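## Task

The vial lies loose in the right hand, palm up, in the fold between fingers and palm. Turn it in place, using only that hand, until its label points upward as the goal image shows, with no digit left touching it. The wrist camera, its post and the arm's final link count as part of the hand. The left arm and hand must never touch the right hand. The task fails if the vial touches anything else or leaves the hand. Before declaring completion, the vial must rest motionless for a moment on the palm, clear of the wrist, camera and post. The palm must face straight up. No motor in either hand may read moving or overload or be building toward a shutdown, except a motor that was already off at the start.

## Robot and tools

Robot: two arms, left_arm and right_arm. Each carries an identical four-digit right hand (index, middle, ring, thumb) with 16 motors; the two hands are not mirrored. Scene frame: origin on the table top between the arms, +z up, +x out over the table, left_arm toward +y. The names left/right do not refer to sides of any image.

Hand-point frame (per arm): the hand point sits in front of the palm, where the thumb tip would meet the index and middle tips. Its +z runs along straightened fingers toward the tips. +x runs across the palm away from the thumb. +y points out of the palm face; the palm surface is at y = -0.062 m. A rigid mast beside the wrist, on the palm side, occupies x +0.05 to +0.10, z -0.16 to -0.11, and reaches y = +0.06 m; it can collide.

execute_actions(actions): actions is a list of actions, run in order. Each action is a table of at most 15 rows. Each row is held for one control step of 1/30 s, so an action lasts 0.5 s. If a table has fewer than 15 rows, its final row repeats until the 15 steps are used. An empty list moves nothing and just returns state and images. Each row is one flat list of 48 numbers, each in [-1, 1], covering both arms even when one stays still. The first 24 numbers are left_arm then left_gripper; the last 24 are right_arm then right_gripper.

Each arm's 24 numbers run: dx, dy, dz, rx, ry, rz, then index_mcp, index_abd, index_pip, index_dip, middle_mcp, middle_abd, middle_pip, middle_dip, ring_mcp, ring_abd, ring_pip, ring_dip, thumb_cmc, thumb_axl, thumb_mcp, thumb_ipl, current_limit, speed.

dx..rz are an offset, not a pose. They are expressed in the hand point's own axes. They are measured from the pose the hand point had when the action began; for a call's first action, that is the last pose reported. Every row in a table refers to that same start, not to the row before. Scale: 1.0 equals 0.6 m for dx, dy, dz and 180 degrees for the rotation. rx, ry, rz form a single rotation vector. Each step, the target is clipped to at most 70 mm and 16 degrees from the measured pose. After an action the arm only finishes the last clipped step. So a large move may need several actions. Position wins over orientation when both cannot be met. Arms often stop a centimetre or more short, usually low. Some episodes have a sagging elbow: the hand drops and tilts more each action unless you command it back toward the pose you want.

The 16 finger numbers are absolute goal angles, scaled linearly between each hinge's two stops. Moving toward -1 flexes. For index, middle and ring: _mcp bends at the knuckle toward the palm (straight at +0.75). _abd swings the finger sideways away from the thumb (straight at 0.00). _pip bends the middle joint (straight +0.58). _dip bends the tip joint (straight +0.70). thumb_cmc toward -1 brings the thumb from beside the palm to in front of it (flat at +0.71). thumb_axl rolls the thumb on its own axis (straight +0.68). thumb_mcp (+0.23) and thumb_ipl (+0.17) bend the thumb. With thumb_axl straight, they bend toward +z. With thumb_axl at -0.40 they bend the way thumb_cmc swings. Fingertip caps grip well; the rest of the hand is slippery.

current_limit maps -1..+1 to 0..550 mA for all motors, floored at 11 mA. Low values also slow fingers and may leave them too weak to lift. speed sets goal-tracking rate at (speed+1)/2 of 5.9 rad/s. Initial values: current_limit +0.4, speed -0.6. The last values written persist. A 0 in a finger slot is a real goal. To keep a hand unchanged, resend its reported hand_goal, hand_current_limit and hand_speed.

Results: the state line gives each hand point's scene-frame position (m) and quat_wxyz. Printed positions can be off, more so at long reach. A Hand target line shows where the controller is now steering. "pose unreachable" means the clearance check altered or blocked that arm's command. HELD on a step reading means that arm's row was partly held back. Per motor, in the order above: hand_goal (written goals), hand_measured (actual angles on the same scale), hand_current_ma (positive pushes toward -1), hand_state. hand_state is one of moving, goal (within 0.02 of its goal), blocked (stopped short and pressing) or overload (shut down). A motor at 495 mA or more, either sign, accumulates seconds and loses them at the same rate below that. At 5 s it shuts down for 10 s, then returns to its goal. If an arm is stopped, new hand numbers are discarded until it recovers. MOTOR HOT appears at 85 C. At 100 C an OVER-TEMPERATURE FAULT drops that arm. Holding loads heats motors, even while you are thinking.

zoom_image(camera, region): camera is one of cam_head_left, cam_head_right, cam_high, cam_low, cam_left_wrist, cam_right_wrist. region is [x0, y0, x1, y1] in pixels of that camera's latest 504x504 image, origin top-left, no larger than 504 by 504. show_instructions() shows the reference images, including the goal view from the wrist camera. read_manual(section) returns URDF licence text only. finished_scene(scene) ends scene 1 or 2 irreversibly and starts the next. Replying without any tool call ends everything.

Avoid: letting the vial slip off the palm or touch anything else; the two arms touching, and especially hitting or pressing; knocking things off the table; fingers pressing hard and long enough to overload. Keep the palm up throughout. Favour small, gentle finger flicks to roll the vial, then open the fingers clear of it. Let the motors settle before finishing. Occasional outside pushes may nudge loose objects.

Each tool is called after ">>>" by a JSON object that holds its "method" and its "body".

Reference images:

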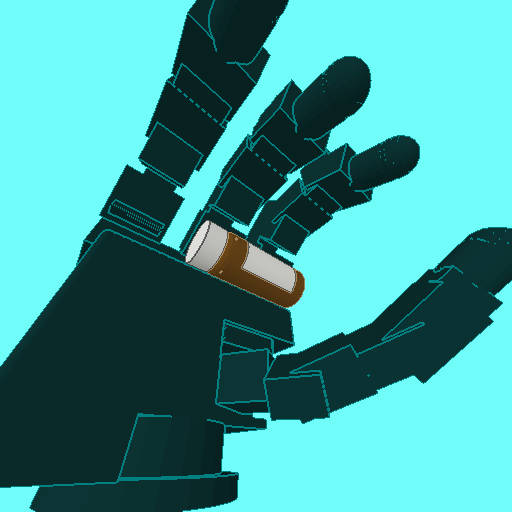

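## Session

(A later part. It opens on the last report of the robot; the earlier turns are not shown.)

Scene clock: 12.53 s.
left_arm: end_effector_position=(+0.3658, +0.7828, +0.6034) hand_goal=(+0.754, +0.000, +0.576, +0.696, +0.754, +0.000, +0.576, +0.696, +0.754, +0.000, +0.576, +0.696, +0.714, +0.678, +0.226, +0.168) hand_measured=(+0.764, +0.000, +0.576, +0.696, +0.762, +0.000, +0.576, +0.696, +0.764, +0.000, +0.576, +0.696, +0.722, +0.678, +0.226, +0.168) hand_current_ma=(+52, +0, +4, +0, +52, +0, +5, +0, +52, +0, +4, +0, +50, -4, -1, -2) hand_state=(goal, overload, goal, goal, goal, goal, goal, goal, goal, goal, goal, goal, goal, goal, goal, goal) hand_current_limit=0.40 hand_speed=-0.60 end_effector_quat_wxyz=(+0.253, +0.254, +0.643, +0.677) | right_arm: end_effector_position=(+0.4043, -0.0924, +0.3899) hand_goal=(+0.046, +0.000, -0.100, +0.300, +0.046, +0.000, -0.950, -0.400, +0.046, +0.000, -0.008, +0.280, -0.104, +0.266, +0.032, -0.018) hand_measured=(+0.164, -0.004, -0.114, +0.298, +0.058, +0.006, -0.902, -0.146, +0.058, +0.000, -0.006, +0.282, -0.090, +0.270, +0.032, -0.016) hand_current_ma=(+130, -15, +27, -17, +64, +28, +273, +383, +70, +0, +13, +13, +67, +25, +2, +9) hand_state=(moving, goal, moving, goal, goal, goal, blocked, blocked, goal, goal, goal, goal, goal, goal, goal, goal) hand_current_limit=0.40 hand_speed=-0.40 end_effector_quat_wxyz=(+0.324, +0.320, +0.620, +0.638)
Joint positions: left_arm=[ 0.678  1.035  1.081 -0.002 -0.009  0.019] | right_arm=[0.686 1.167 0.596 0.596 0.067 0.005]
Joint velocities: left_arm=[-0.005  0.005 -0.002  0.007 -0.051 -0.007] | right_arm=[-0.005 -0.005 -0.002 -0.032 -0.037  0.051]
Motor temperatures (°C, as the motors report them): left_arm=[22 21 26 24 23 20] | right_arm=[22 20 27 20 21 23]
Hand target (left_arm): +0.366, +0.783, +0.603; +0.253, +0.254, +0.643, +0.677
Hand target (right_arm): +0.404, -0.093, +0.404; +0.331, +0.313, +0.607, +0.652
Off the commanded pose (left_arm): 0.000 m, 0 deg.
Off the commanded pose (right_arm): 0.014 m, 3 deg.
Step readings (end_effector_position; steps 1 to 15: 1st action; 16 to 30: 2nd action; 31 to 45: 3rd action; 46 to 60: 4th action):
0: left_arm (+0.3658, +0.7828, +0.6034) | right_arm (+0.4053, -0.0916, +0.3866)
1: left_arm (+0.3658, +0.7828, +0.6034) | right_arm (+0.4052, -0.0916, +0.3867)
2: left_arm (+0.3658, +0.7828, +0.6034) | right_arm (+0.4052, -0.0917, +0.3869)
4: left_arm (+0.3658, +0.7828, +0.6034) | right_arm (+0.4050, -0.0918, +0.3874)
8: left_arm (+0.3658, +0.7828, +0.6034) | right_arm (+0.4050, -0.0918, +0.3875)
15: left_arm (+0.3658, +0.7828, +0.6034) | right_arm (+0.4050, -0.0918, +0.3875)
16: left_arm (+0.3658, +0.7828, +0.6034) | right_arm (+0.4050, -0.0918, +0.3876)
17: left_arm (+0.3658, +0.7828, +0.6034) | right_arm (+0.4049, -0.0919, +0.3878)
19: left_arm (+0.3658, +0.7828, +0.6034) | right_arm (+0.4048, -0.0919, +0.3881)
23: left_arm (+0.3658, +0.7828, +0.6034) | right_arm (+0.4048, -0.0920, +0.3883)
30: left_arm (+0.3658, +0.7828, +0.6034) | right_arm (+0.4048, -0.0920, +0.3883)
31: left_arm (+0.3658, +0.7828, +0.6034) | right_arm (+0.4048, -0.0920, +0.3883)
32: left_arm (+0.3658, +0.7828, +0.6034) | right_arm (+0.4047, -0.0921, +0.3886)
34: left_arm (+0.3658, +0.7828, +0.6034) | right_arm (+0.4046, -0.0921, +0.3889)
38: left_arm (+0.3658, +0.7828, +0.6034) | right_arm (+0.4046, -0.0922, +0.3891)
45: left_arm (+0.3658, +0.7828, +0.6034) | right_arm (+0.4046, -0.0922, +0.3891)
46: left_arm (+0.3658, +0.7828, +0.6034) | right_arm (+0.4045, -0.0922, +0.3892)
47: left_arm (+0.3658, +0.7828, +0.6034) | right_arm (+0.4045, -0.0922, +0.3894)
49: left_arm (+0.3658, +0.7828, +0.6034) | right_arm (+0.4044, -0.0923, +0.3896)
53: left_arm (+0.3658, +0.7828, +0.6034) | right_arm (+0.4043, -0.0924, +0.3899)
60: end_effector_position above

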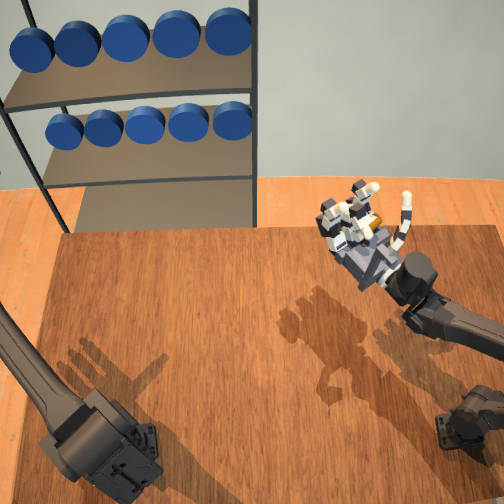

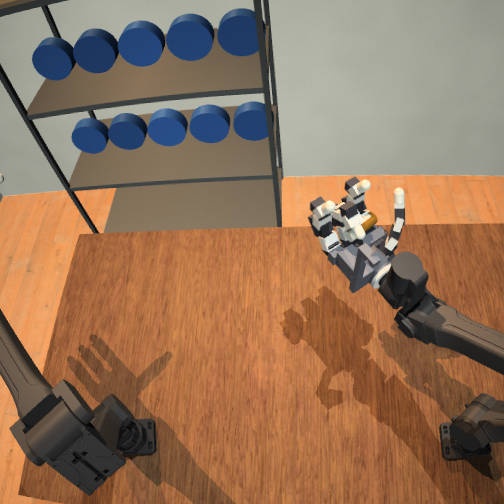

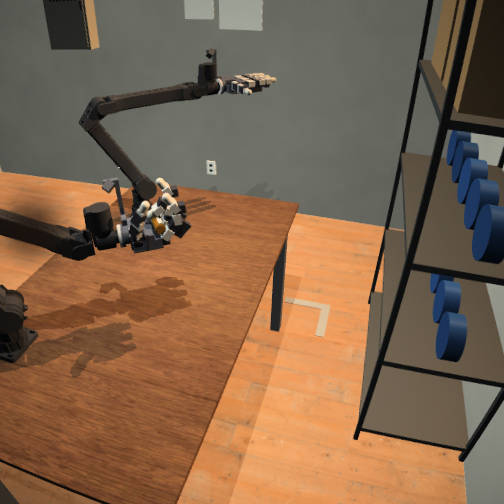

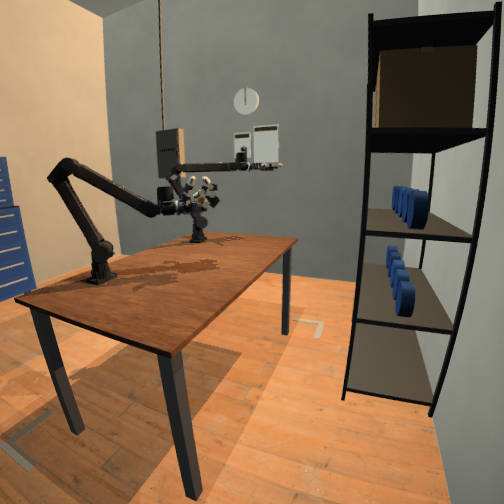

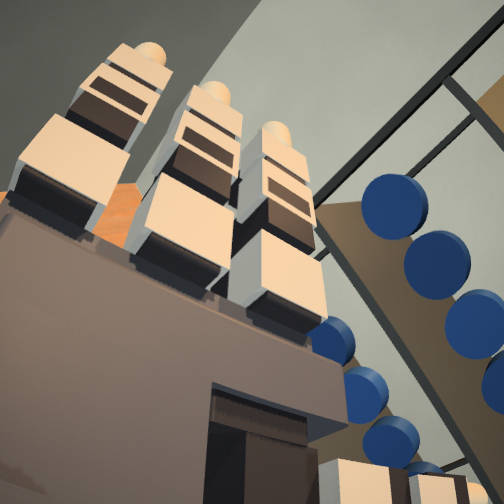

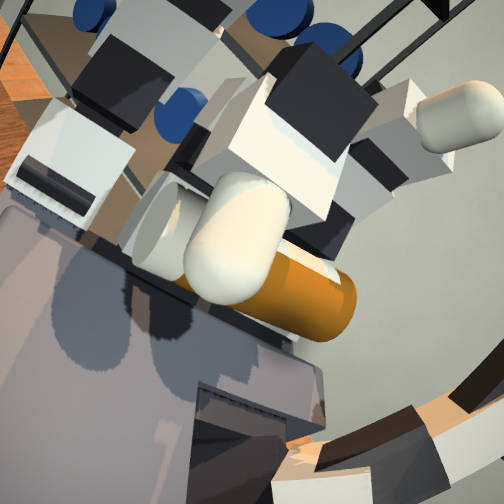

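>>> {"method": "execute_actions", "body": {"actions": [[[0,0,0,0,0,0,0.754,0,0.576,0.696,0.754,0,0.576,0.696,0.754,0,0.576,0.696,0.714,0.678,0.226,0.168,0.4,-0.6,0,0.015,0,-0.008,0,0,0.046,0,-0.008,0.3,0.046,0,-0.5,0.3,0.046,0,-0.008,0.28,-0.104,0.266,0.032,-0.018,0.4,-0.3]],[[0,0,0,0,0,0,0.754,0,0.576,0.696,0.754,0,0.576,0.696,0.754,0,0.576,0.696,0.714,0.678,0.226,0.168,0.4,-0.6,0,0.023,0,-0.014,0,0,0.046,0,-0.008,0.3,0.046,0,-0.008,0.3,0.046,0,-0.008,0.28,-0.104,0.266,0.032,-0.018,0.4,-0.3]],[[0,0,0,0,0,0,0.754,0,0.576,0.696,0.754,0,0.576,0.696,0.754,0,0.576,0.696,0.714,0.678,0.226,0.168,0.4,-0.6,0,0.023,0,-0.014,0,0,-0.15,0,0.2,0.3,-0.15,0,0.2,0.3,0.046,0,-0.008,0.28,-0.104,0.266,0.032,-0.018,0.4,-0.8]],[[0,0,0,0,0,0,0.754,0,0.576,0.696,0.754,0,0.576,0.696,0.754,0,0.576,0.696,0.714,0.678,0.226,0.168,0.4,-0.6,0,0.023,0,-0.014,0,0,-0.15,0,0.2,0.3,-0.15,0,0.2,0.3,0.046,0,-0.008,0.28,-0.104,0.266,0.032,-0.018,0.4,-0.8]]]}}

Scene clock: 14.83 s.
left_arm: end_effector_position=(+0.3658, +0.7828, +0.6034) hand_goal=(+0.754, +0.000, +0.576, +0.696, +0.754, +0.000, +0.576, +0.696, +0.754, +0.000, +0.576, +0.696, +0.714, +0.678, +0.226, +0.168) hand_measured=(+0.764, +0.000, +0.576, +0.696, +0.762, +0.000, +0.576, +0.696, +0.764, +0.000, +0.576, +0.696, +0.722, +0.678, +0.226, +0.168) hand_current_ma=(+52, +0, +4, +0, +52, +0, +5, +0, +52, +0, +4, +0, +50, -4, -1, -2) hand_state=(goal, overload, goal, goal, goal, goal, goal, goal, goal, goal, goal, goal, goal, goal, goal, goal) hand_current_limit=0.40 hand_speed=-0.60 end_effector_quat_wxyz=(+0.253, +0.254, +0.643, +0.677) | right_arm: end_effector_position=(+0.4043, -0.0924, +0.3899) hand_goal=(-0.150, +0.000, +0.200, +0.300, -0.150, +0.000, +0.200, +0.300, +0.046, +0.000, -0.008, +0.280, -0.104, +0.266, +0.032, -0.018) hand_measured=(-0.140, -0.004, +0.198, +0.298, -0.138, +0.004, +0.198, +0.296, +0.058, +0.000, -0.006, +0.282, -0.090, +0.270, +0.032, -0.016) hand_current_ma=(+61, -15, -16, -17, +63, +14, -15, -18, +70, +0, +13, +13, +67, +25, +2, +9) hand_state=(goal, goal, goal, goal, goal, goal, goal, goal, goal, goal, goal, goal, goal, goal, goal, goal) hand_current_limit=0.40 hand_speed=-0.80 end_effector_quat_wxyz=(+0.324, +0.320, +0.620, +0.638)
Joint positions: left_arm=[ 0.678  1.035  1.081 -0.002 -0.009  0.019] | right_arm=[0.686 1.167 0.596 0.596 0.067 0.005]
Joint velocities: left_arm=[-0.005 -0.005  0.017 -0.007 -0.022 -0.007] | right_arm=[ 0.005 -0.034  0.002 -0.002  0.051 -0.037]
Motor temperatures (°C, as the motors report them): left_arm=[22 21 27 24 23 20] | right_arm=[22 20 28 20 21 23]
Hand target (left_arm): +0.366, +0.783, +0.603; +0.253, +0.254, +0.643, +0.677
Hand target (right_arm): +0.404, -0.093, +0.404; +0.331, +0.313, +0.606, +0.652
Off the commanded pose (left_arm): 0.000 m, 0 deg.
Off the commanded pose (right_arm): 0.014 m, 3 deg.
Step readings (end_effector_position; steps 1 to 15: 1st action; 16 to 30: 2nd action; 31 to 45: 3rd action; 46 to 60: 4th action):
0: left_arm (+0.3658, +0.7828, +0.6034) | right_arm (+0.4043, -0.0924, +0.3899)
1: left_arm (+0.3658, +0.7828, +0.6034) | right_arm (+0.4043, -0.0924, +0.3899)
2: left_arm (+0.3658, +0.7828, +0.6034) | right_arm (+0.4043, -0.0924, +0.3899)
4: left_arm (+0.3658, +0.7828, +0.6034) | right_arm (+0.4043, -0.0924, +0.3899)
8: left_arm (+0.3658, +0.7828, +0.6034) | right_arm (+0.4043, -0.0924, +0.3899)
15: left_arm (+0.3658, +0.7828, +0.6034) | right_arm (+0.4043, -0.0924, +0.3899)
16: left_arm (+0.3658, +0.7828, +0.6034) | right_arm (+0.4043, -0.0924, +0.3899)
17: left_arm (+0.3658, +0.7828, +0.6034) | right_arm (+0.4043, -0.0924, +0.3899)
19: left_arm (+0.3658, +0.7828, +0.6034) | right_arm (+0.4043, -0.0924, +0.3899)
23: left_arm (+0.3658, +0.7828, +0.6034) | right_arm (+0.4043, -0.0924, +0.3899)
30: left_arm (+0.3658, +0.7828, +0.6034) | right_arm (+0.4043, -0.0924, +0.3899)
31: left_arm (+0.3658, +0.7828, +0.6034) | right_arm (+0.4043, -0.0924, +0.3899)
32: left_arm (+0.3658, +0.7828, +0.6034) | right_arm (+0.4043, -0.0924, +0.3899)
34: left_arm (+0.3658, +0.7828, +0.6034) | right_arm (+0.4043, -0.0924, +0.3899)
38: left_arm (+0.3658, +0.7828, +0.6034) | right_arm (+0.4043, -0.0924, +0.3899)
45: left_arm (+0.3658, +0.7828, +0.6034) | right_arm (+0.4043, -0.0924, +0.3899)
46: left_arm (+0.3658, +0.7828, +0.6034) | right_arm (+0.4043, -0.0924, +0.3899)
47: left_arm (+0.3658, +0.7828, +0.6034) | right_arm (+0.4043, -0.0924, +0.3899)
49: left_arm (+0.3658, +0.7828, +0.6034) | right_arm (+0.4043, -0.0924, +0.3899)
53: left_arm (+0.3658, +0.7828, +0.6034) | right_arm (+0.4043, -0.0924, +0.3899)
60: end_effector_position above

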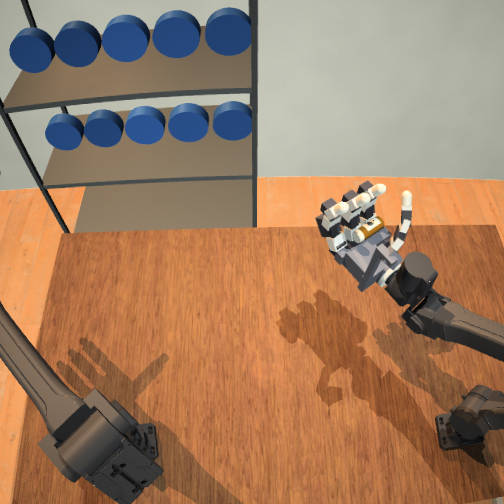

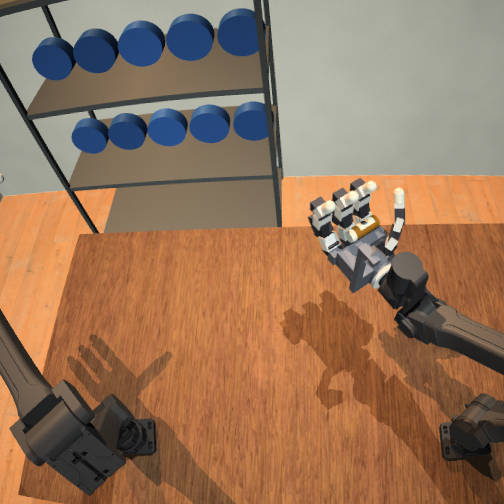

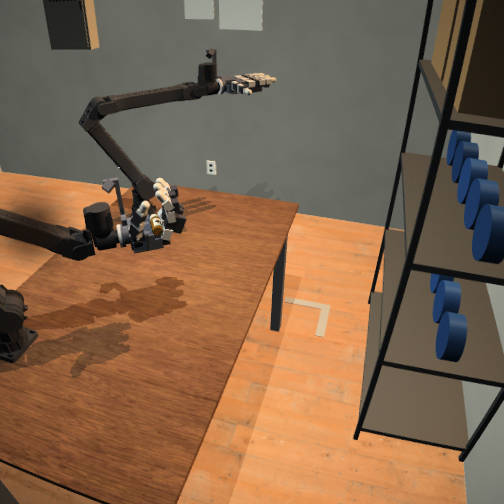

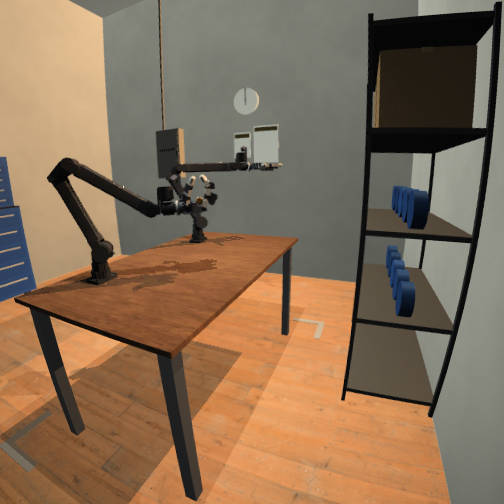

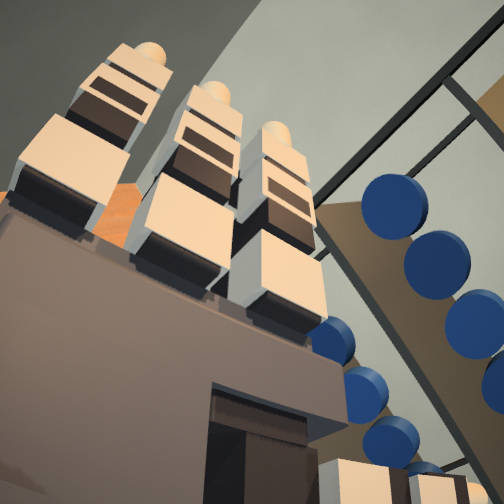

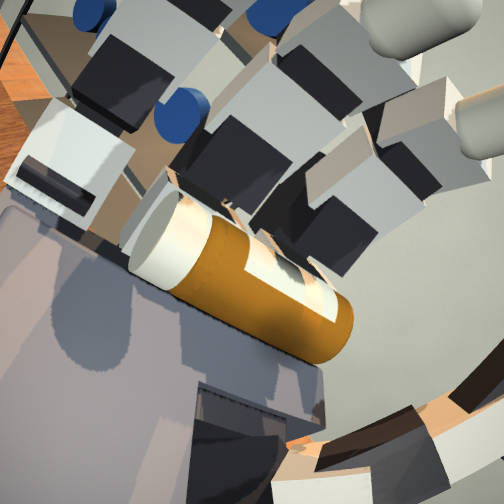

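A bit more push, then back off.

>>> {"method": "execute_actions", "body": {"actions": [[[0,0,0,0,0,0,0.754,0,0.576,0.696,0.754,0,0.576,0.696,0.754,0,0.576,0.696,0.714,0.678,0.226,0.168,0.4,-0.6,0,0.023,0,-0.014,0,0,-0.3,0,0.3,0.3,-0.3,0,0.3,0.3,0.046,0,-0.008,0.28,-0.104,0.266,0.032,-0.018,0.4,-0.8]],[[0,0,0,0,0,0,0.754,0,0.576,0.696,0.754,0,0.576,0.696,0.754,0,0.576,0.696,0.714,0.678,0.226,0.168,0.4,-0.6,0,0.023,0,-0.014,0,0,0.1,0,0,0.3,0.1,0,0,0.3,0.046,0,-0.008,0.28,-0.104,0.266,0.032,-0.018,0.4,-0.5]],[[0,0,0,0,0,0,0.754,0,0.576,0.696,0.754,0,0.576,0.696,0.754,0,0.576,0.696,0.714,0.678,0.226,0.168,0.4,-0.6,0,0.023,0,-0.014,0,0,0.1,0,0,0.3,0.1,0,0,0.3,0.046,0,-0.008,0.28,-0.104,0.266,0.032,-0.018,0.4,-0.5]]]}}

Scene clock: 16.53 s.
left_arm: end_effector_position=(+0.3658, +0.7828, +0.6034) hand_goal=(+0.754, +0.000, +0.576, +0.696, +0.754, +0.000, +0.576, +0.696, +0.754, +0.000, +0.576, +0.696, +0.714, +0.678, +0.226, +0.168) hand_measured=(+0.764, +0.000, +0.576, +0.696, +0.762, +0.000, +0.576, +0.696, +0.764, +0.000, +0.576, +0.696, +0.722, +0.678, +0.226, +0.168) hand_current_ma=(+52, +0, +4, +0, +52, +0, +5, +0, +52, +0, +4, +0, +50, -4, -1, -2) hand_state=(goal, overload, goal, goal, goal, goal, goal, goal, goal, goal, goal, goal, goal, goal, goal, goal) hand_current_limit=0.40 hand_speed=-0.60 end_effector_quat_wxyz=(+0.253, +0.254, +0.643, +0.677) | right_arm: end_effector_position=(+0.4041, -0.0926, +0.3908) hand_goal=(+0.100, +0.000, +0.000, +0.300, +0.100, +0.000, +0.000, +0.300, +0.046, +0.000, -0.008, +0.280, -0.104, +0.266, +0.032, -0.018) hand_measured=(+0.104, -0.004, +0.002, +0.298, +0.104, +0.004, +0.002, +0.296, +0.058, +0.000, -0.006, +0.282, -0.090, +0.270, +0.032, -0.016) hand_current_ma=(+23, -15, +15, -16, +24, +14, +15, -17, +70, +0, +13, +13, +67, +25, +2, +9) hand_state=(goal, goal, goal, goal, goal, goal, goal, goal, goal, goal, goal, goal, goal, goal, goal, goal) hand_current_limit=0.40 hand_speed=-0.50 end_effector_quat_wxyz=(+0.325, +0.320, +0.619, +0.640)
Joint positions: left_arm=[ 0.678  1.035  1.081 -0.002 -0.009  0.019] | right_arm=[0.686 1.167 0.596 0.6   0.067 0.005]
Joint velocities: left_arm=[-0.015 -0.005  0.017 -0.007 -0.051 -0.051] | right_arm=[-0.005 -0.024 -0.002 -0.002  0.007 -0.007]
Motor temperatures (°C, as the motors report them): left_arm=[22 21 27 24 23 20] | right_arm=[22 20 28 20 21 23]
Hand target (left_arm): +0.366, +0.783, +0.603; +0.253, +0.254, +0.643, +0.677
Hand target (right_arm): +0.403, -0.093, +0.405; +0.332, +0.312, +0.605, +0.653
Off the commanded pose (left_arm): 0.000 m, 0 deg.
Off the commanded pose (right_arm): 0.014 m, 3 deg.
Step readings (end_effector_position; steps 1 to 15: 1st action; 16 to 30: 2nd action; 31 to 45: 3rd action):
0: left_arm (+0.3658, +0.7828, +0.6034) | right_arm (+0.4043, -0.0924, +0.3899)
1: left_arm (+0.3658, +0.7828, +0.6034) | right_arm (+0.4043, -0.0924, +0.3899)
2: left_arm (+0.3658, +0.7828, +0.6034) | right_arm (+0.4043, -0.0924, +0.3899)
4: left_arm (+0.3658, +0.7828, +0.6034) | right_arm (+0.4043, -0.0924, +0.3899)
8: left_arm (+0.3658, +0.7828, +0.6034) | right_arm (+0.4043, -0.0924, +0.3899)
15: left_arm (+0.3658, +0.7828, +0.6034) | right_arm (+0.4042, -0.0925, +0.3903)
16: left_arm (+0.3658, +0.7828, +0.6034) | right_arm (+0.4042, -0.0925, +0.3904)
17: left_arm (+0.3658, +0.7828, +0.6034) | right_arm (+0.4041, -0.0925, +0.3906)
19: left_arm (+0.3658, +0.7828, +0.6034) | right_arm (+0.4041, -0.0926, +0.3907)
23: left_arm (+0.3658, +0.7828, +0.6034) | right_arm (+0.4041, -0.0926, +0.3908)
30: left_arm (+0.3658, +0.7828, +0.6034) | right_arm (+0.4041, -0.0926, +0.3908)
31: left_arm (+0.3658, +0.7828, +0.6034) | right_arm (+0.4041, -0.0926, +0.3908)
32: left_arm (+0.3658, +0.7828, +0.6034) | right_arm (+0.4041, -0.0926, +0.3908)
34: left_arm (+0.3658, +0.7828, +0.6034) | right_arm (+0.4041, -0.0926, +0.3908)
38: left_arm (+0.3658, +0.7828, +0.6034) | right_arm (+0.4041, -0.0926, +0.3908)
45: end_effector_position above

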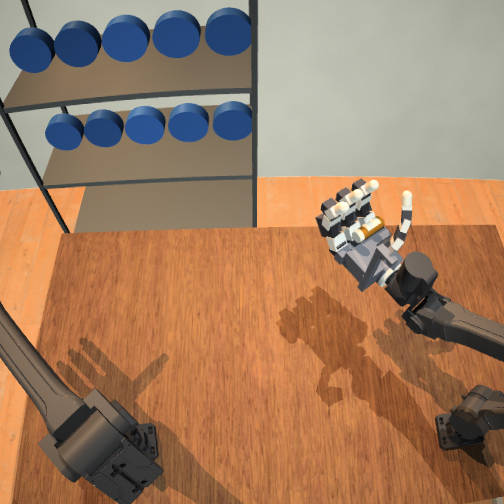

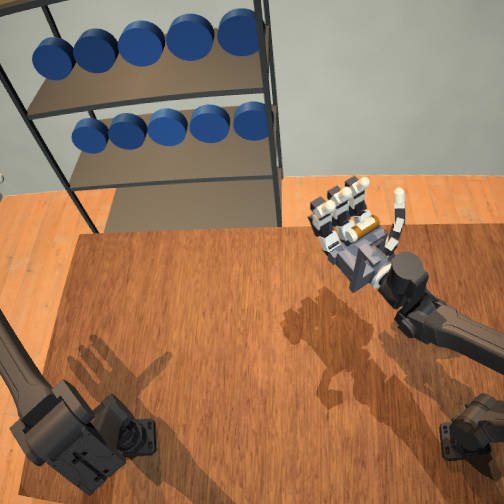

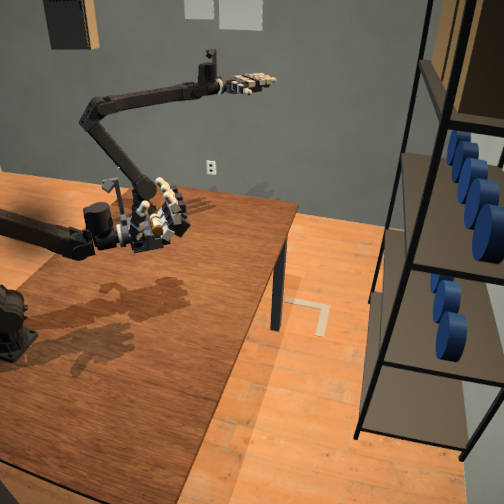

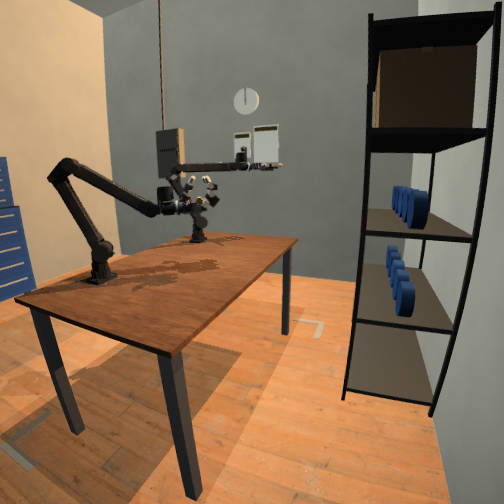

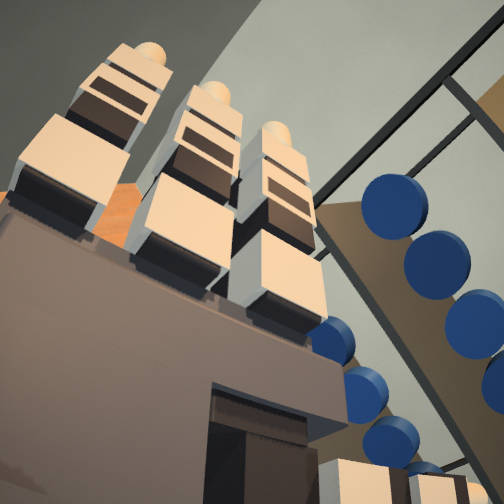

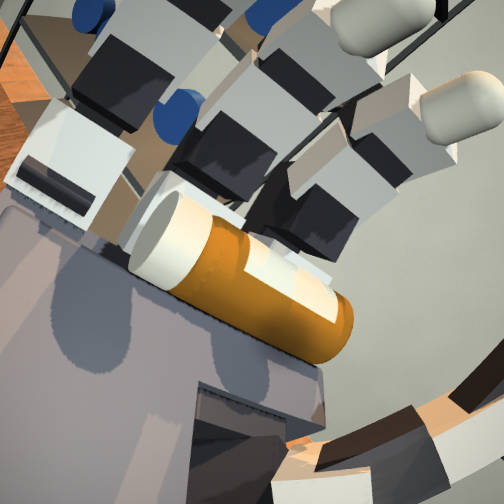

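>>> {"method": "execute_actions", "body": {"actions": [[[0,0,0,0,0,0,0.754,0,0.576,0.696,0.754,0,0.576,0.696,0.754,0,0.576,0.696,0.714,0.678,0.226,0.168,0.4,-0.6,0,0.023,0,-0.014,0,0,-0.45,0,0.4,0.4,-0.45,0,0.4,0.4,0.046,0,-0.008,0.28,-0.104,0.266,0.032,-0.018,0.4,-0.65]],[[0,0,0,0,0,0,0.754,0,0.576,0.696,0.754,0,0.576,0.696,0.754,0,0.576,0.696,0.714,0.678,0.226,0.168,0.4,-0.6,0,0.023,0,-0.014,0,0,-0.45,0,0.4,0.4,-0.45,0,0.4,0.4,0.046,0,-0.008,0.28,-0.104,0.266,0.032,-0.018,0.4,-0.65]],[[0,0,0,0,0,0,0.754,0,0.576,0.696,0.754,0,0.576,0.696,0.754,0,0.576,0.696,0.714,0.678,0.226,0.168,0.4,-0.6,0,0.023,0,-0.014,0,0,0.1,0,0,0.3,0.1,0,0,0.3,0.046,0,-0.008,0.28,-0.104,0.266,0.032,-0.018,0.4,-0.4]],[[0,0,0,0,0,0,0.754,0,0.576,0.696,0.754,0,0.576,0.696,0.754,0,0.576,0.696,0.714,0.678,0.226,0.168,0.4,-0.6,0,0.023,0,-0.014,0,0,0.1,0,0,0.3,0.1,0,0,0.3,0.046,0,-0.008,0.28,-0.104,0.266,0.032,-0.018,0.4,-0.4]]]}}

Scene clock: 18.80 s.
left_arm: end_effector_position=(+0.3658, +0.7828, +0.6034) hand_goal=(+0.754, +0.000, +0.576, +0.696, +0.754, +0.000, +0.576, +0.696, +0.754, +0.000, +0.576, +0.696, +0.714, +0.678, +0.226, +0.168) hand_measured=(+0.764, +0.000, +0.576, +0.696, +0.762, +0.000, +0.576, +0.696, +0.764, +0.000, +0.576, +0.696, +0.722, +0.678, +0.226, +0.168) hand_current_ma=(+52, +0, +4, +0, +52, +0, +5, +0, +52, +0, +4, +0, +50, -4, -1, -2) hand_state=(goal, overload, goal, goal, goal, goal, goal, goal, goal, goal, goal, goal, goal, goal, goal, goal) hand_current_limit=0.40 hand_speed=-0.60 end_effector_quat_wxyz=(+0.253, +0.254, +0.643, +0.677) | right_arm: end_effector_position=(+0.4038, -0.0928, +0.3918) hand_goal=(+0.100, +0.000, +0.000, +0.300, +0.100, +0.000, +0.000, +0.300, +0.046, +0.000, -0.008, +0.280, -0.104, +0.266, +0.032, -0.018) hand_measured=(+0.104, -0.004, +0.002, +0.302, +0.104, +0.002, +0.002, +0.302, +0.058, +0.000, -0.006, +0.282, -0.090, +0.270, +0.032, -0.016) hand_current_ma=(+23, -15, +13, +12, +24, +13, +15, +12, +70, +0, +13, +13, +67, +25, +2, +9) hand_state=(goal, goal, goal, goal, goal, goal, goal, goal, goal, goal, goal, goal, goal, goal, goal, goal) hand_current_limit=0.40 hand_speed=-0.40 end_effector_quat_wxyz=(+0.325, +0.319, +0.618, +0.641)
Joint positions: left_arm=[ 0.678  1.035  1.081 -0.002 -0.009  0.019] | right_arm=[0.686 1.167 0.596 0.604 0.067 0.005]
Joint velocities: left_arm=[-0.005 -0.005 -0.012 -0.002  0.037 -0.007] | right_arm=[-0.005  0.015 -0.007 -0.012  0.037  0.037]
Motor temperatures (°C, as the motors report them): left_arm=[22 21 28 24 23 20] | right_arm=[22 20 28 20 21 23]
Hand target (left_arm): +0.366, +0.783, +0.603; +0.253, +0.254, +0.643, +0.677
Hand target (right_arm): +0.403, -0.093, +0.405; +0.332, +0.312, +0.604, +0.654
Off the commanded pose (left_arm): 0.000 m, 0 deg.
Off the commanded pose (right_arm): 0.014 m, 3 deg.
Step readings (end_effector_position; steps 1 to 15: 1st action; 16 to 30: 2nd action; 31 to 45: 3rd action; 46 to 60: 4th action):
0: left_arm (+0.3658, +0.7828, +0.6034) | right_arm (+0.4041, -0.0926, +0.3908)
1: left_arm (+0.3658, +0.7828, +0.6034) | right_arm (+0.4041, -0.0926, +0.3908)
2: left_arm (+0.3658, +0.7828, +0.6034) | right_arm (+0.4041, -0.0926, +0.3908)
4: left_arm (+0.3658, +0.7828, +0.6034) | right_arm (+0.4041, -0.0926, +0.3908)
8: left_arm (+0.3658, +0.7828, +0.6034) | right_arm (+0.4041, -0.0926, +0.3908)
15: left_arm (+0.3658, +0.7828, +0.6034) | right_arm (+0.4041, -0.0926, +0.3908)
16: left_arm (+0.3658, +0.7828, +0.6034) | right_arm (+0.4041, -0.0926, +0.3908)
17: left_arm (+0.3658, +0.7828, +0.6034) | right_arm (+0.4041, -0.0926, +0.3908)
19: left_arm (+0.3658, +0.7828, +0.6034) | right_arm (+0.4041, -0.0926, +0.3908)
23: left_arm (+0.3658, +0.7828, +0.6034) | right_arm (+0.4040, -0.0926, +0.3910)
30: left_arm (+0.3658, +0.7828, +0.6034) | right_arm (+0.4039, -0.0927, +0.3913)
31: left_arm (+0.3658, +0.7828, +0.6034) | right_arm (+0.4039, -0.0927, +0.3913)
32: left_arm (+0.3658, +0.7828, +0.6034) | right_arm (+0.4039, -0.0927, +0.3915)
34: left_arm (+0.3658, +0.7828, +0.6034) | right_arm (+0.4038, -0.0928, +0.3918)
38: left_arm (+0.3658, +0.7828, +0.6034) | right_arm (+0.4038, -0.0928, +0.3918)
45: left_arm (+0.3658, +0.7828, +0.6034) | right_arm (+0.4038, -0.0928, +0.3918)
46: left_arm (+0.3658, +0.7828, +0.6034) | right_arm (+0.4038, -0.0928, +0.3918)
47: left_arm (+0.3658, +0.7828, +0.6034) | right_arm (+0.4038, -0.0928, +0.3918)
49: left_arm (+0.3658, +0.7828, +0.6034) | right_arm (+0.4038, -0.0928, +0.3918)
53: left_arm (+0.3658, +0.7828, +0.6034) | right_arm (+0.4038, -0.0928, +0.3918)
60: end_effector_position above

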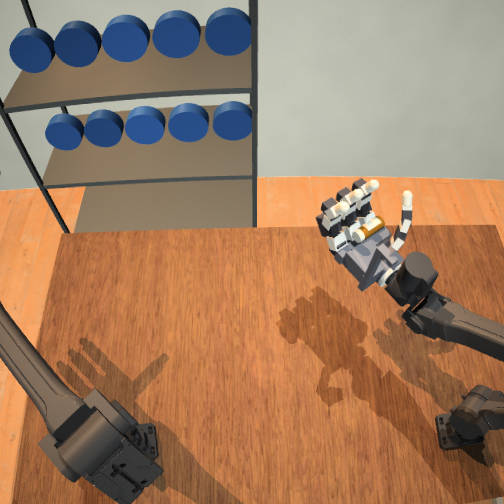

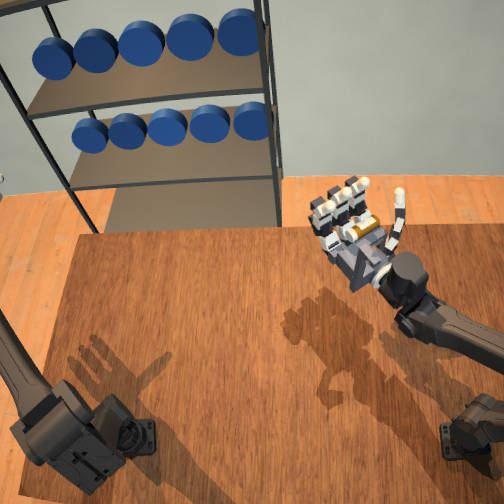

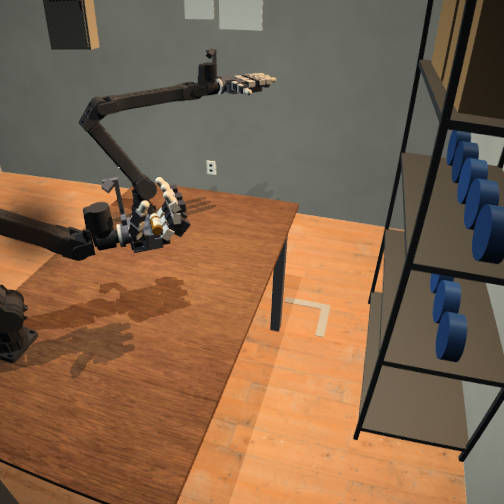

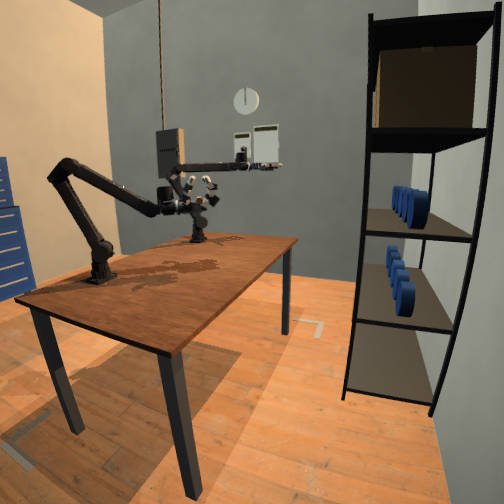

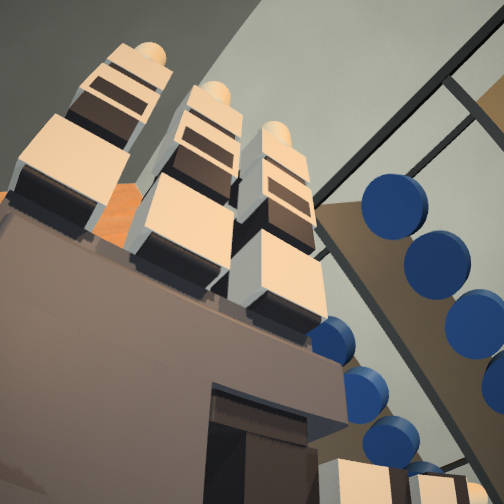

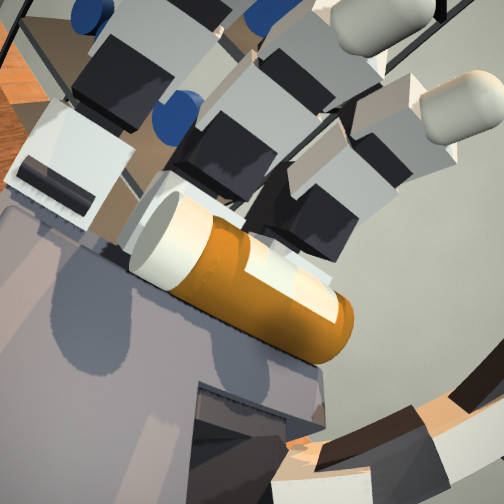

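>>> {"method": "execute_actions", "body": {"actions": [[[0,0,0,0,0,0,0.754,0,0.576,0.696,0.754,0,0.576,0.696,0.754,0,0.576,0.696,0.714,0.678,0.226,0.168,0.4,-0.6,0,0.022,0,-0.013,0,0,0.1,0,-0.9,0.3,0.1,0,-0.9,0.3,0.046,0,-0.008,0.28,-0.104,0.266,0.032,-0.018,0.4,-0.2]],[[0,0,0,0,0,0,0.754,0,0.576,0.696,0.754,0,0.576,0.696,0.754,0,0.576,0.696,0.714,0.678,0.226,0.168,0.4,-0.6,0,0.022,0,-0.013,0,0,0.1,0,-0.92,-0.3,0.1,0,-0.92,-0.3,0.046,0,-0.008,0.28,-0.104,0.266,0.032,-0.018,0.4,-0.4]],[[0,0,0,0,0,0,0.754,0,0.576,0.696,0.754,0,0.576,0.696,0.754,0,0.576,0.696,0.714,0.678,0.226,0.168,0.4,-0.6,0,0.022,0,-0.013,0,0,-0.1,0,-0.92,-0.3,-0.1,0,-0.92,-0.3,0.046,0,-0.008,0.28,-0.104,0.266,0.032,-0.018,0.4,-0.6]],[[0,0,0,0,0,0,0.754,0,0.576,0.696,0.754,0,0.576,0.696,0.754,0,0.576,0.696,0.714,0.678,0.226,0.168,0.4,-0.6,0,0.022,0,-0.013,0,0,-0.1,0,-0.8,0.3,-0.1,0,-0.8,0.3,0.046,0,-0.008,0.28,-0.104,0.266,0.032,-0.018,0.4,-0.4]],[[0,0,0,0,0,0,0.754,0,0.576,0.696,0.754,0,0.576,0.696,0.754,0,0.576,0.696,0.714,0.678,0.226,0.168,0.4,-0.6,0,0.022,0,-0.013,0,0,0.1,0,0,0.3,0.1,0,0,0.3,0.046,0,-0.008,0.28,-0.104,0.266,0.032,-0.018,0.4,-0.2]],[[0,0,0,0,0,0,0.754,0,0.576,0.696,0.754,0,0.576,0.696,0.754,0,0.576,0.696,0.714,0.678,0.226,0.168,0.4,-0.6,0,0.022,0,-0.013,0,0,0.1,0,0,0.3,0.1,0,0,0.3,0.046,0,-0.008,0.28,-0.104,0.266,0.032,-0.018,0.4,-0.2]]]}}

Scene clock: 22.20 s.
left_arm: end_effector_position=(+0.3658, +0.7828, +0.6034) hand_goal=(+0.754, +0.000, +0.576, +0.696, +0.754, +0.000, +0.576, +0.696, +0.754, +0.000, +0.576, +0.696, +0.714, +0.678, +0.226, +0.168) hand_measured=(+0.764, +0.000, +0.576, +0.696, +0.762, +0.000, +0.576, +0.696, +0.764, +0.000, +0.576, +0.696, +0.722, +0.678, +0.226, +0.168) hand_current_ma=(+52, +0, +4, +0, +52, +0, +5, +0, +52, +0, +4, +0, +50, -4, -1, -2) hand_state=(goal, overload, goal, goal, goal, goal, goal, goal, goal, goal, goal, goal, goal, goal, goal, goal) hand_current_limit=0.40 hand_speed=-0.60 end_effector_quat_wxyz=(+0.253, +0.254, +0.643, +0.677) | right_arm: end_effector_position=(+0.4038, -0.0928, +0.3918) hand_goal=(+0.100, +0.000, +0.000, +0.300, +0.100, +0.000, +0.000, +0.300, +0.046, +0.000, -0.008, +0.280, -0.104, +0.266, +0.032, -0.018) hand_measured=(+0.104, -0.004, -0.004, +0.298, +0.104, +0.002, -0.004, +0.296, +0.058, +0.000, -0.006, +0.282, -0.090, +0.270, +0.032, -0.016) hand_current_ma=(+23, -15, -5, -17, +24, +13, -8, -17, +70, +0, +13, +13, +67, +25, +2, +9) hand_state=(goal, goal, moving, goal, goal, goal, moving, goal, goal, goal, goal, goal, goal, goal, goal, goal) hand_current_limit=0.40 hand_speed=-0.20 end_effector_quat_wxyz=(+0.325, +0.319, +0.618, +0.641)
Joint positions: left_arm=[ 0.678  1.035  1.081 -0.002 -0.009  0.019] | right_arm=[0.686 1.167 0.596 0.604 0.067 0.005]
Joint velocities: left_arm=[ 0.005  0.005 -0.007 -0.012 -0.022 -0.022] | right_arm=[-0.005 -0.005 -0.007 -0.002 -0.051  0.051]
Motor temperatures (°C, as the motors report them): left_arm=[22 21 28 24 23 20] | right_arm=[22 21 28 20 21 23]
Hand target (left_arm): +0.366, +0.783, +0.603; +0.253, +0.254, +0.643, +0.677
Hand target (right_arm): +0.403, -0.093, +0.405; +0.332, +0.312, +0.605, +0.653
Off the commanded pose (left_arm): 0.000 m, 0 deg.
Off the commanded pose (right_arm): 0.013 m, 2 deg.
Step readings (end_effector_position; steps 1 to 15: 1st action; 16 to 30: 2nd action; 31 to 45: 3rd action; 46 to 60: 4th action; 61 to 75: 5th action; 76 to 90: 6th action):
0: left_arm (+0.3658, +0.7828, +0.6034) | right_arm (+0.4038, -0.0928, +0.3918)
1: left_arm (+0.3658, +0.7828, +0.6034) | right_arm (+0.4038, -0.0928, +0.3918)
2: left_arm (+0.3658, +0.7828, +0.6034) | right_arm (+0.4038, -0.0928, +0.3918)
4: left_arm (+0.3658, +0.7828, +0.6034) | right_arm (+0.4038, -0.0928, +0.3918)
8: left_arm (+0.3658, +0.7828, +0.6034) | right_arm (+0.4038, -0.0928, +0.3918)
15: left_arm (+0.3658, +0.7828, +0.6034) | right_arm (+0.4038, -0.0928, +0.3918)
16: left_arm (+0.3658, +0.7828, +0.6034) | right_arm (+0.4038, -0.0928, +0.3918)
17: left_arm (+0.3658, +0.7828, +0.6034) | right_arm (+0.4038, -0.0928, +0.3918)
19: left_arm (+0.3658, +0.7828, +0.6034) | right_arm (+0.4038, -0.0928, +0.3918)
23: left_arm (+0.3658, +0.7828, +0.6034) | right_arm (+0.4038, -0.0928, +0.3918)
30: left_arm (+0.3658, +0.7828, +0.6034) | right_arm (+0.4038, -0.0928, +0.3918)
31: left_arm (+0.3658, +0.7828, +0.6034) | right_arm (+0.4038, -0.0928, +0.3918)
32: left_arm (+0.3658, +0.7828, +0.6034) | right_arm (+0.4038, -0.0928, +0.3918)
34: left_arm (+0.3658, +0.7828, +0.6034) | right_arm (+0.4038, -0.0928, +0.3918)
38: left_arm (+0.3658, +0.7828, +0.6034) | right_arm (+0.4038, -0.0928, +0.3918)
45: left_arm (+0.3658, +0.7828, +0.6034) | right_arm (+0.4038, -0.0928, +0.3918)
46: left_arm (+0.3658, +0.7828, +0.6034) | right_arm (+0.4038, -0.0928, +0.3918)
47: left_arm (+0.3658, +0.7828, +0.6034) | right_arm (+0.4038, -0.0928, +0.3918)
49: left_arm (+0.3658, +0.7828, +0.6034) | right_arm (+0.4038, -0.0928, +0.3918)
53: left_arm (+0.3658, +0.7828, +0.6034) | right_arm (+0.4038, -0.0928, +0.3918)
60: left_arm (+0.3658, +0.7828, +0.6034) | right_arm (+0.4038, -0.0928, +0.3918)
61: left_arm (+0.3658, +0.7828, +0.6034) | right_arm (+0.4038, -0.0928, +0.3918)
62: left_arm (+0.3658, +0.7828, +0.6034) | right_arm (+0.4038, -0.0928, +0.3918)
64: left_arm (+0.3658, +0.7828, +0.6034) | right_arm (+0.4038, -0.0928, +0.3918)
68: left_arm (+0.3658, +0.7828, +0.6034) | right_arm (+0.4038, -0.0928, +0.3918)
75: left_arm (+0.3658, +0.7828, +0.6034) | right_arm (+0.4038, -0.0928, +0.3918)
76: left_arm (+0.3658, +0.7828, +0.6034) | right_arm (+0.4038, -0.0928, +0.3918)
77: left_arm (+0.3658, +0.7828, +0.6034) | right_arm (+0.4038, -0.0928, +0.3918)
79: left_arm (+0.3658, +0.7828, +0.6034) | right_arm (+0.4038, -0.0928, +0.3918)
83: left_arm (+0.3658, +0.7828, +0.6034) | right_arm (+0.4038, -0.0928, +0.3918)
90: end_effector_position above

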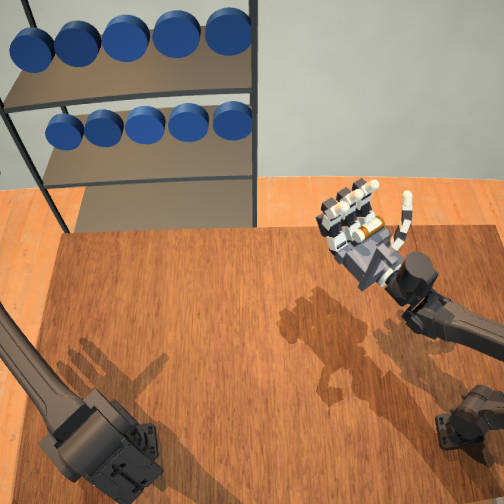

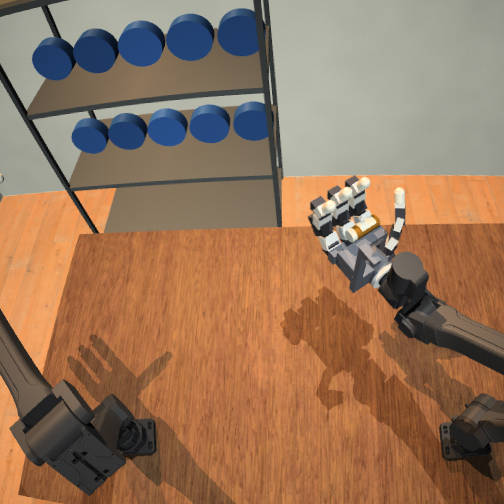

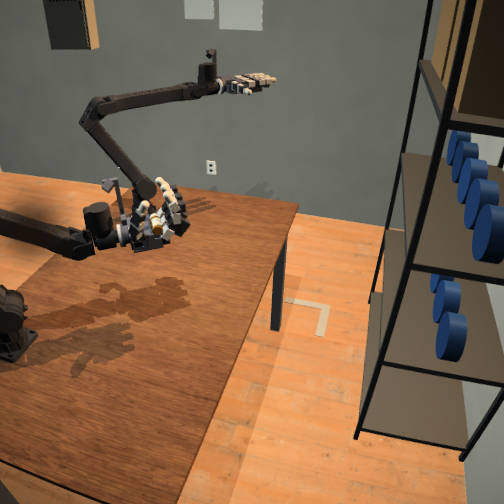

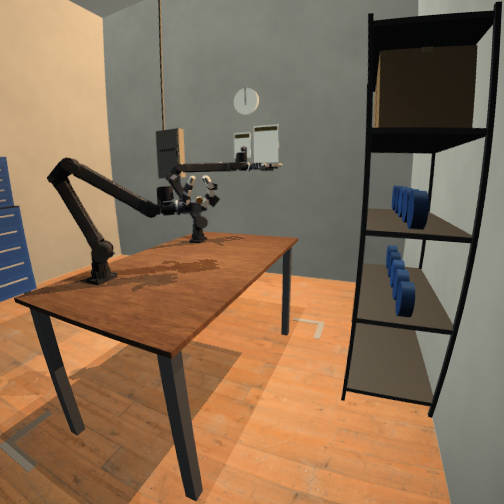

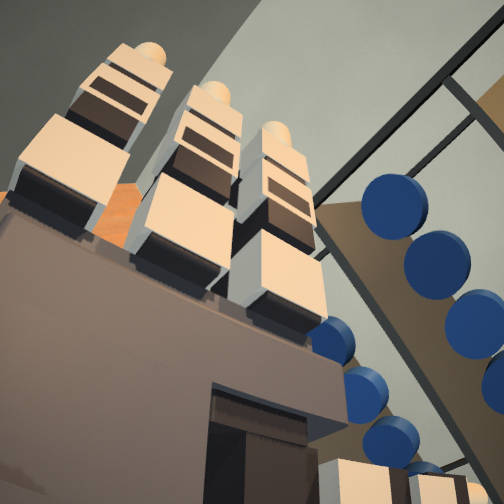

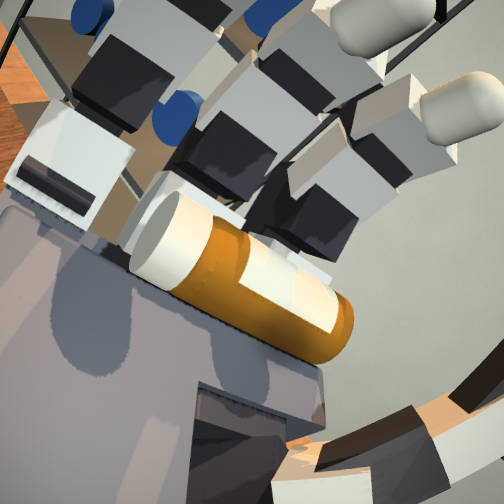

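>>> {"method": "finished_scene", "body": {"scene": 1}}

The scene is finished: the task was done.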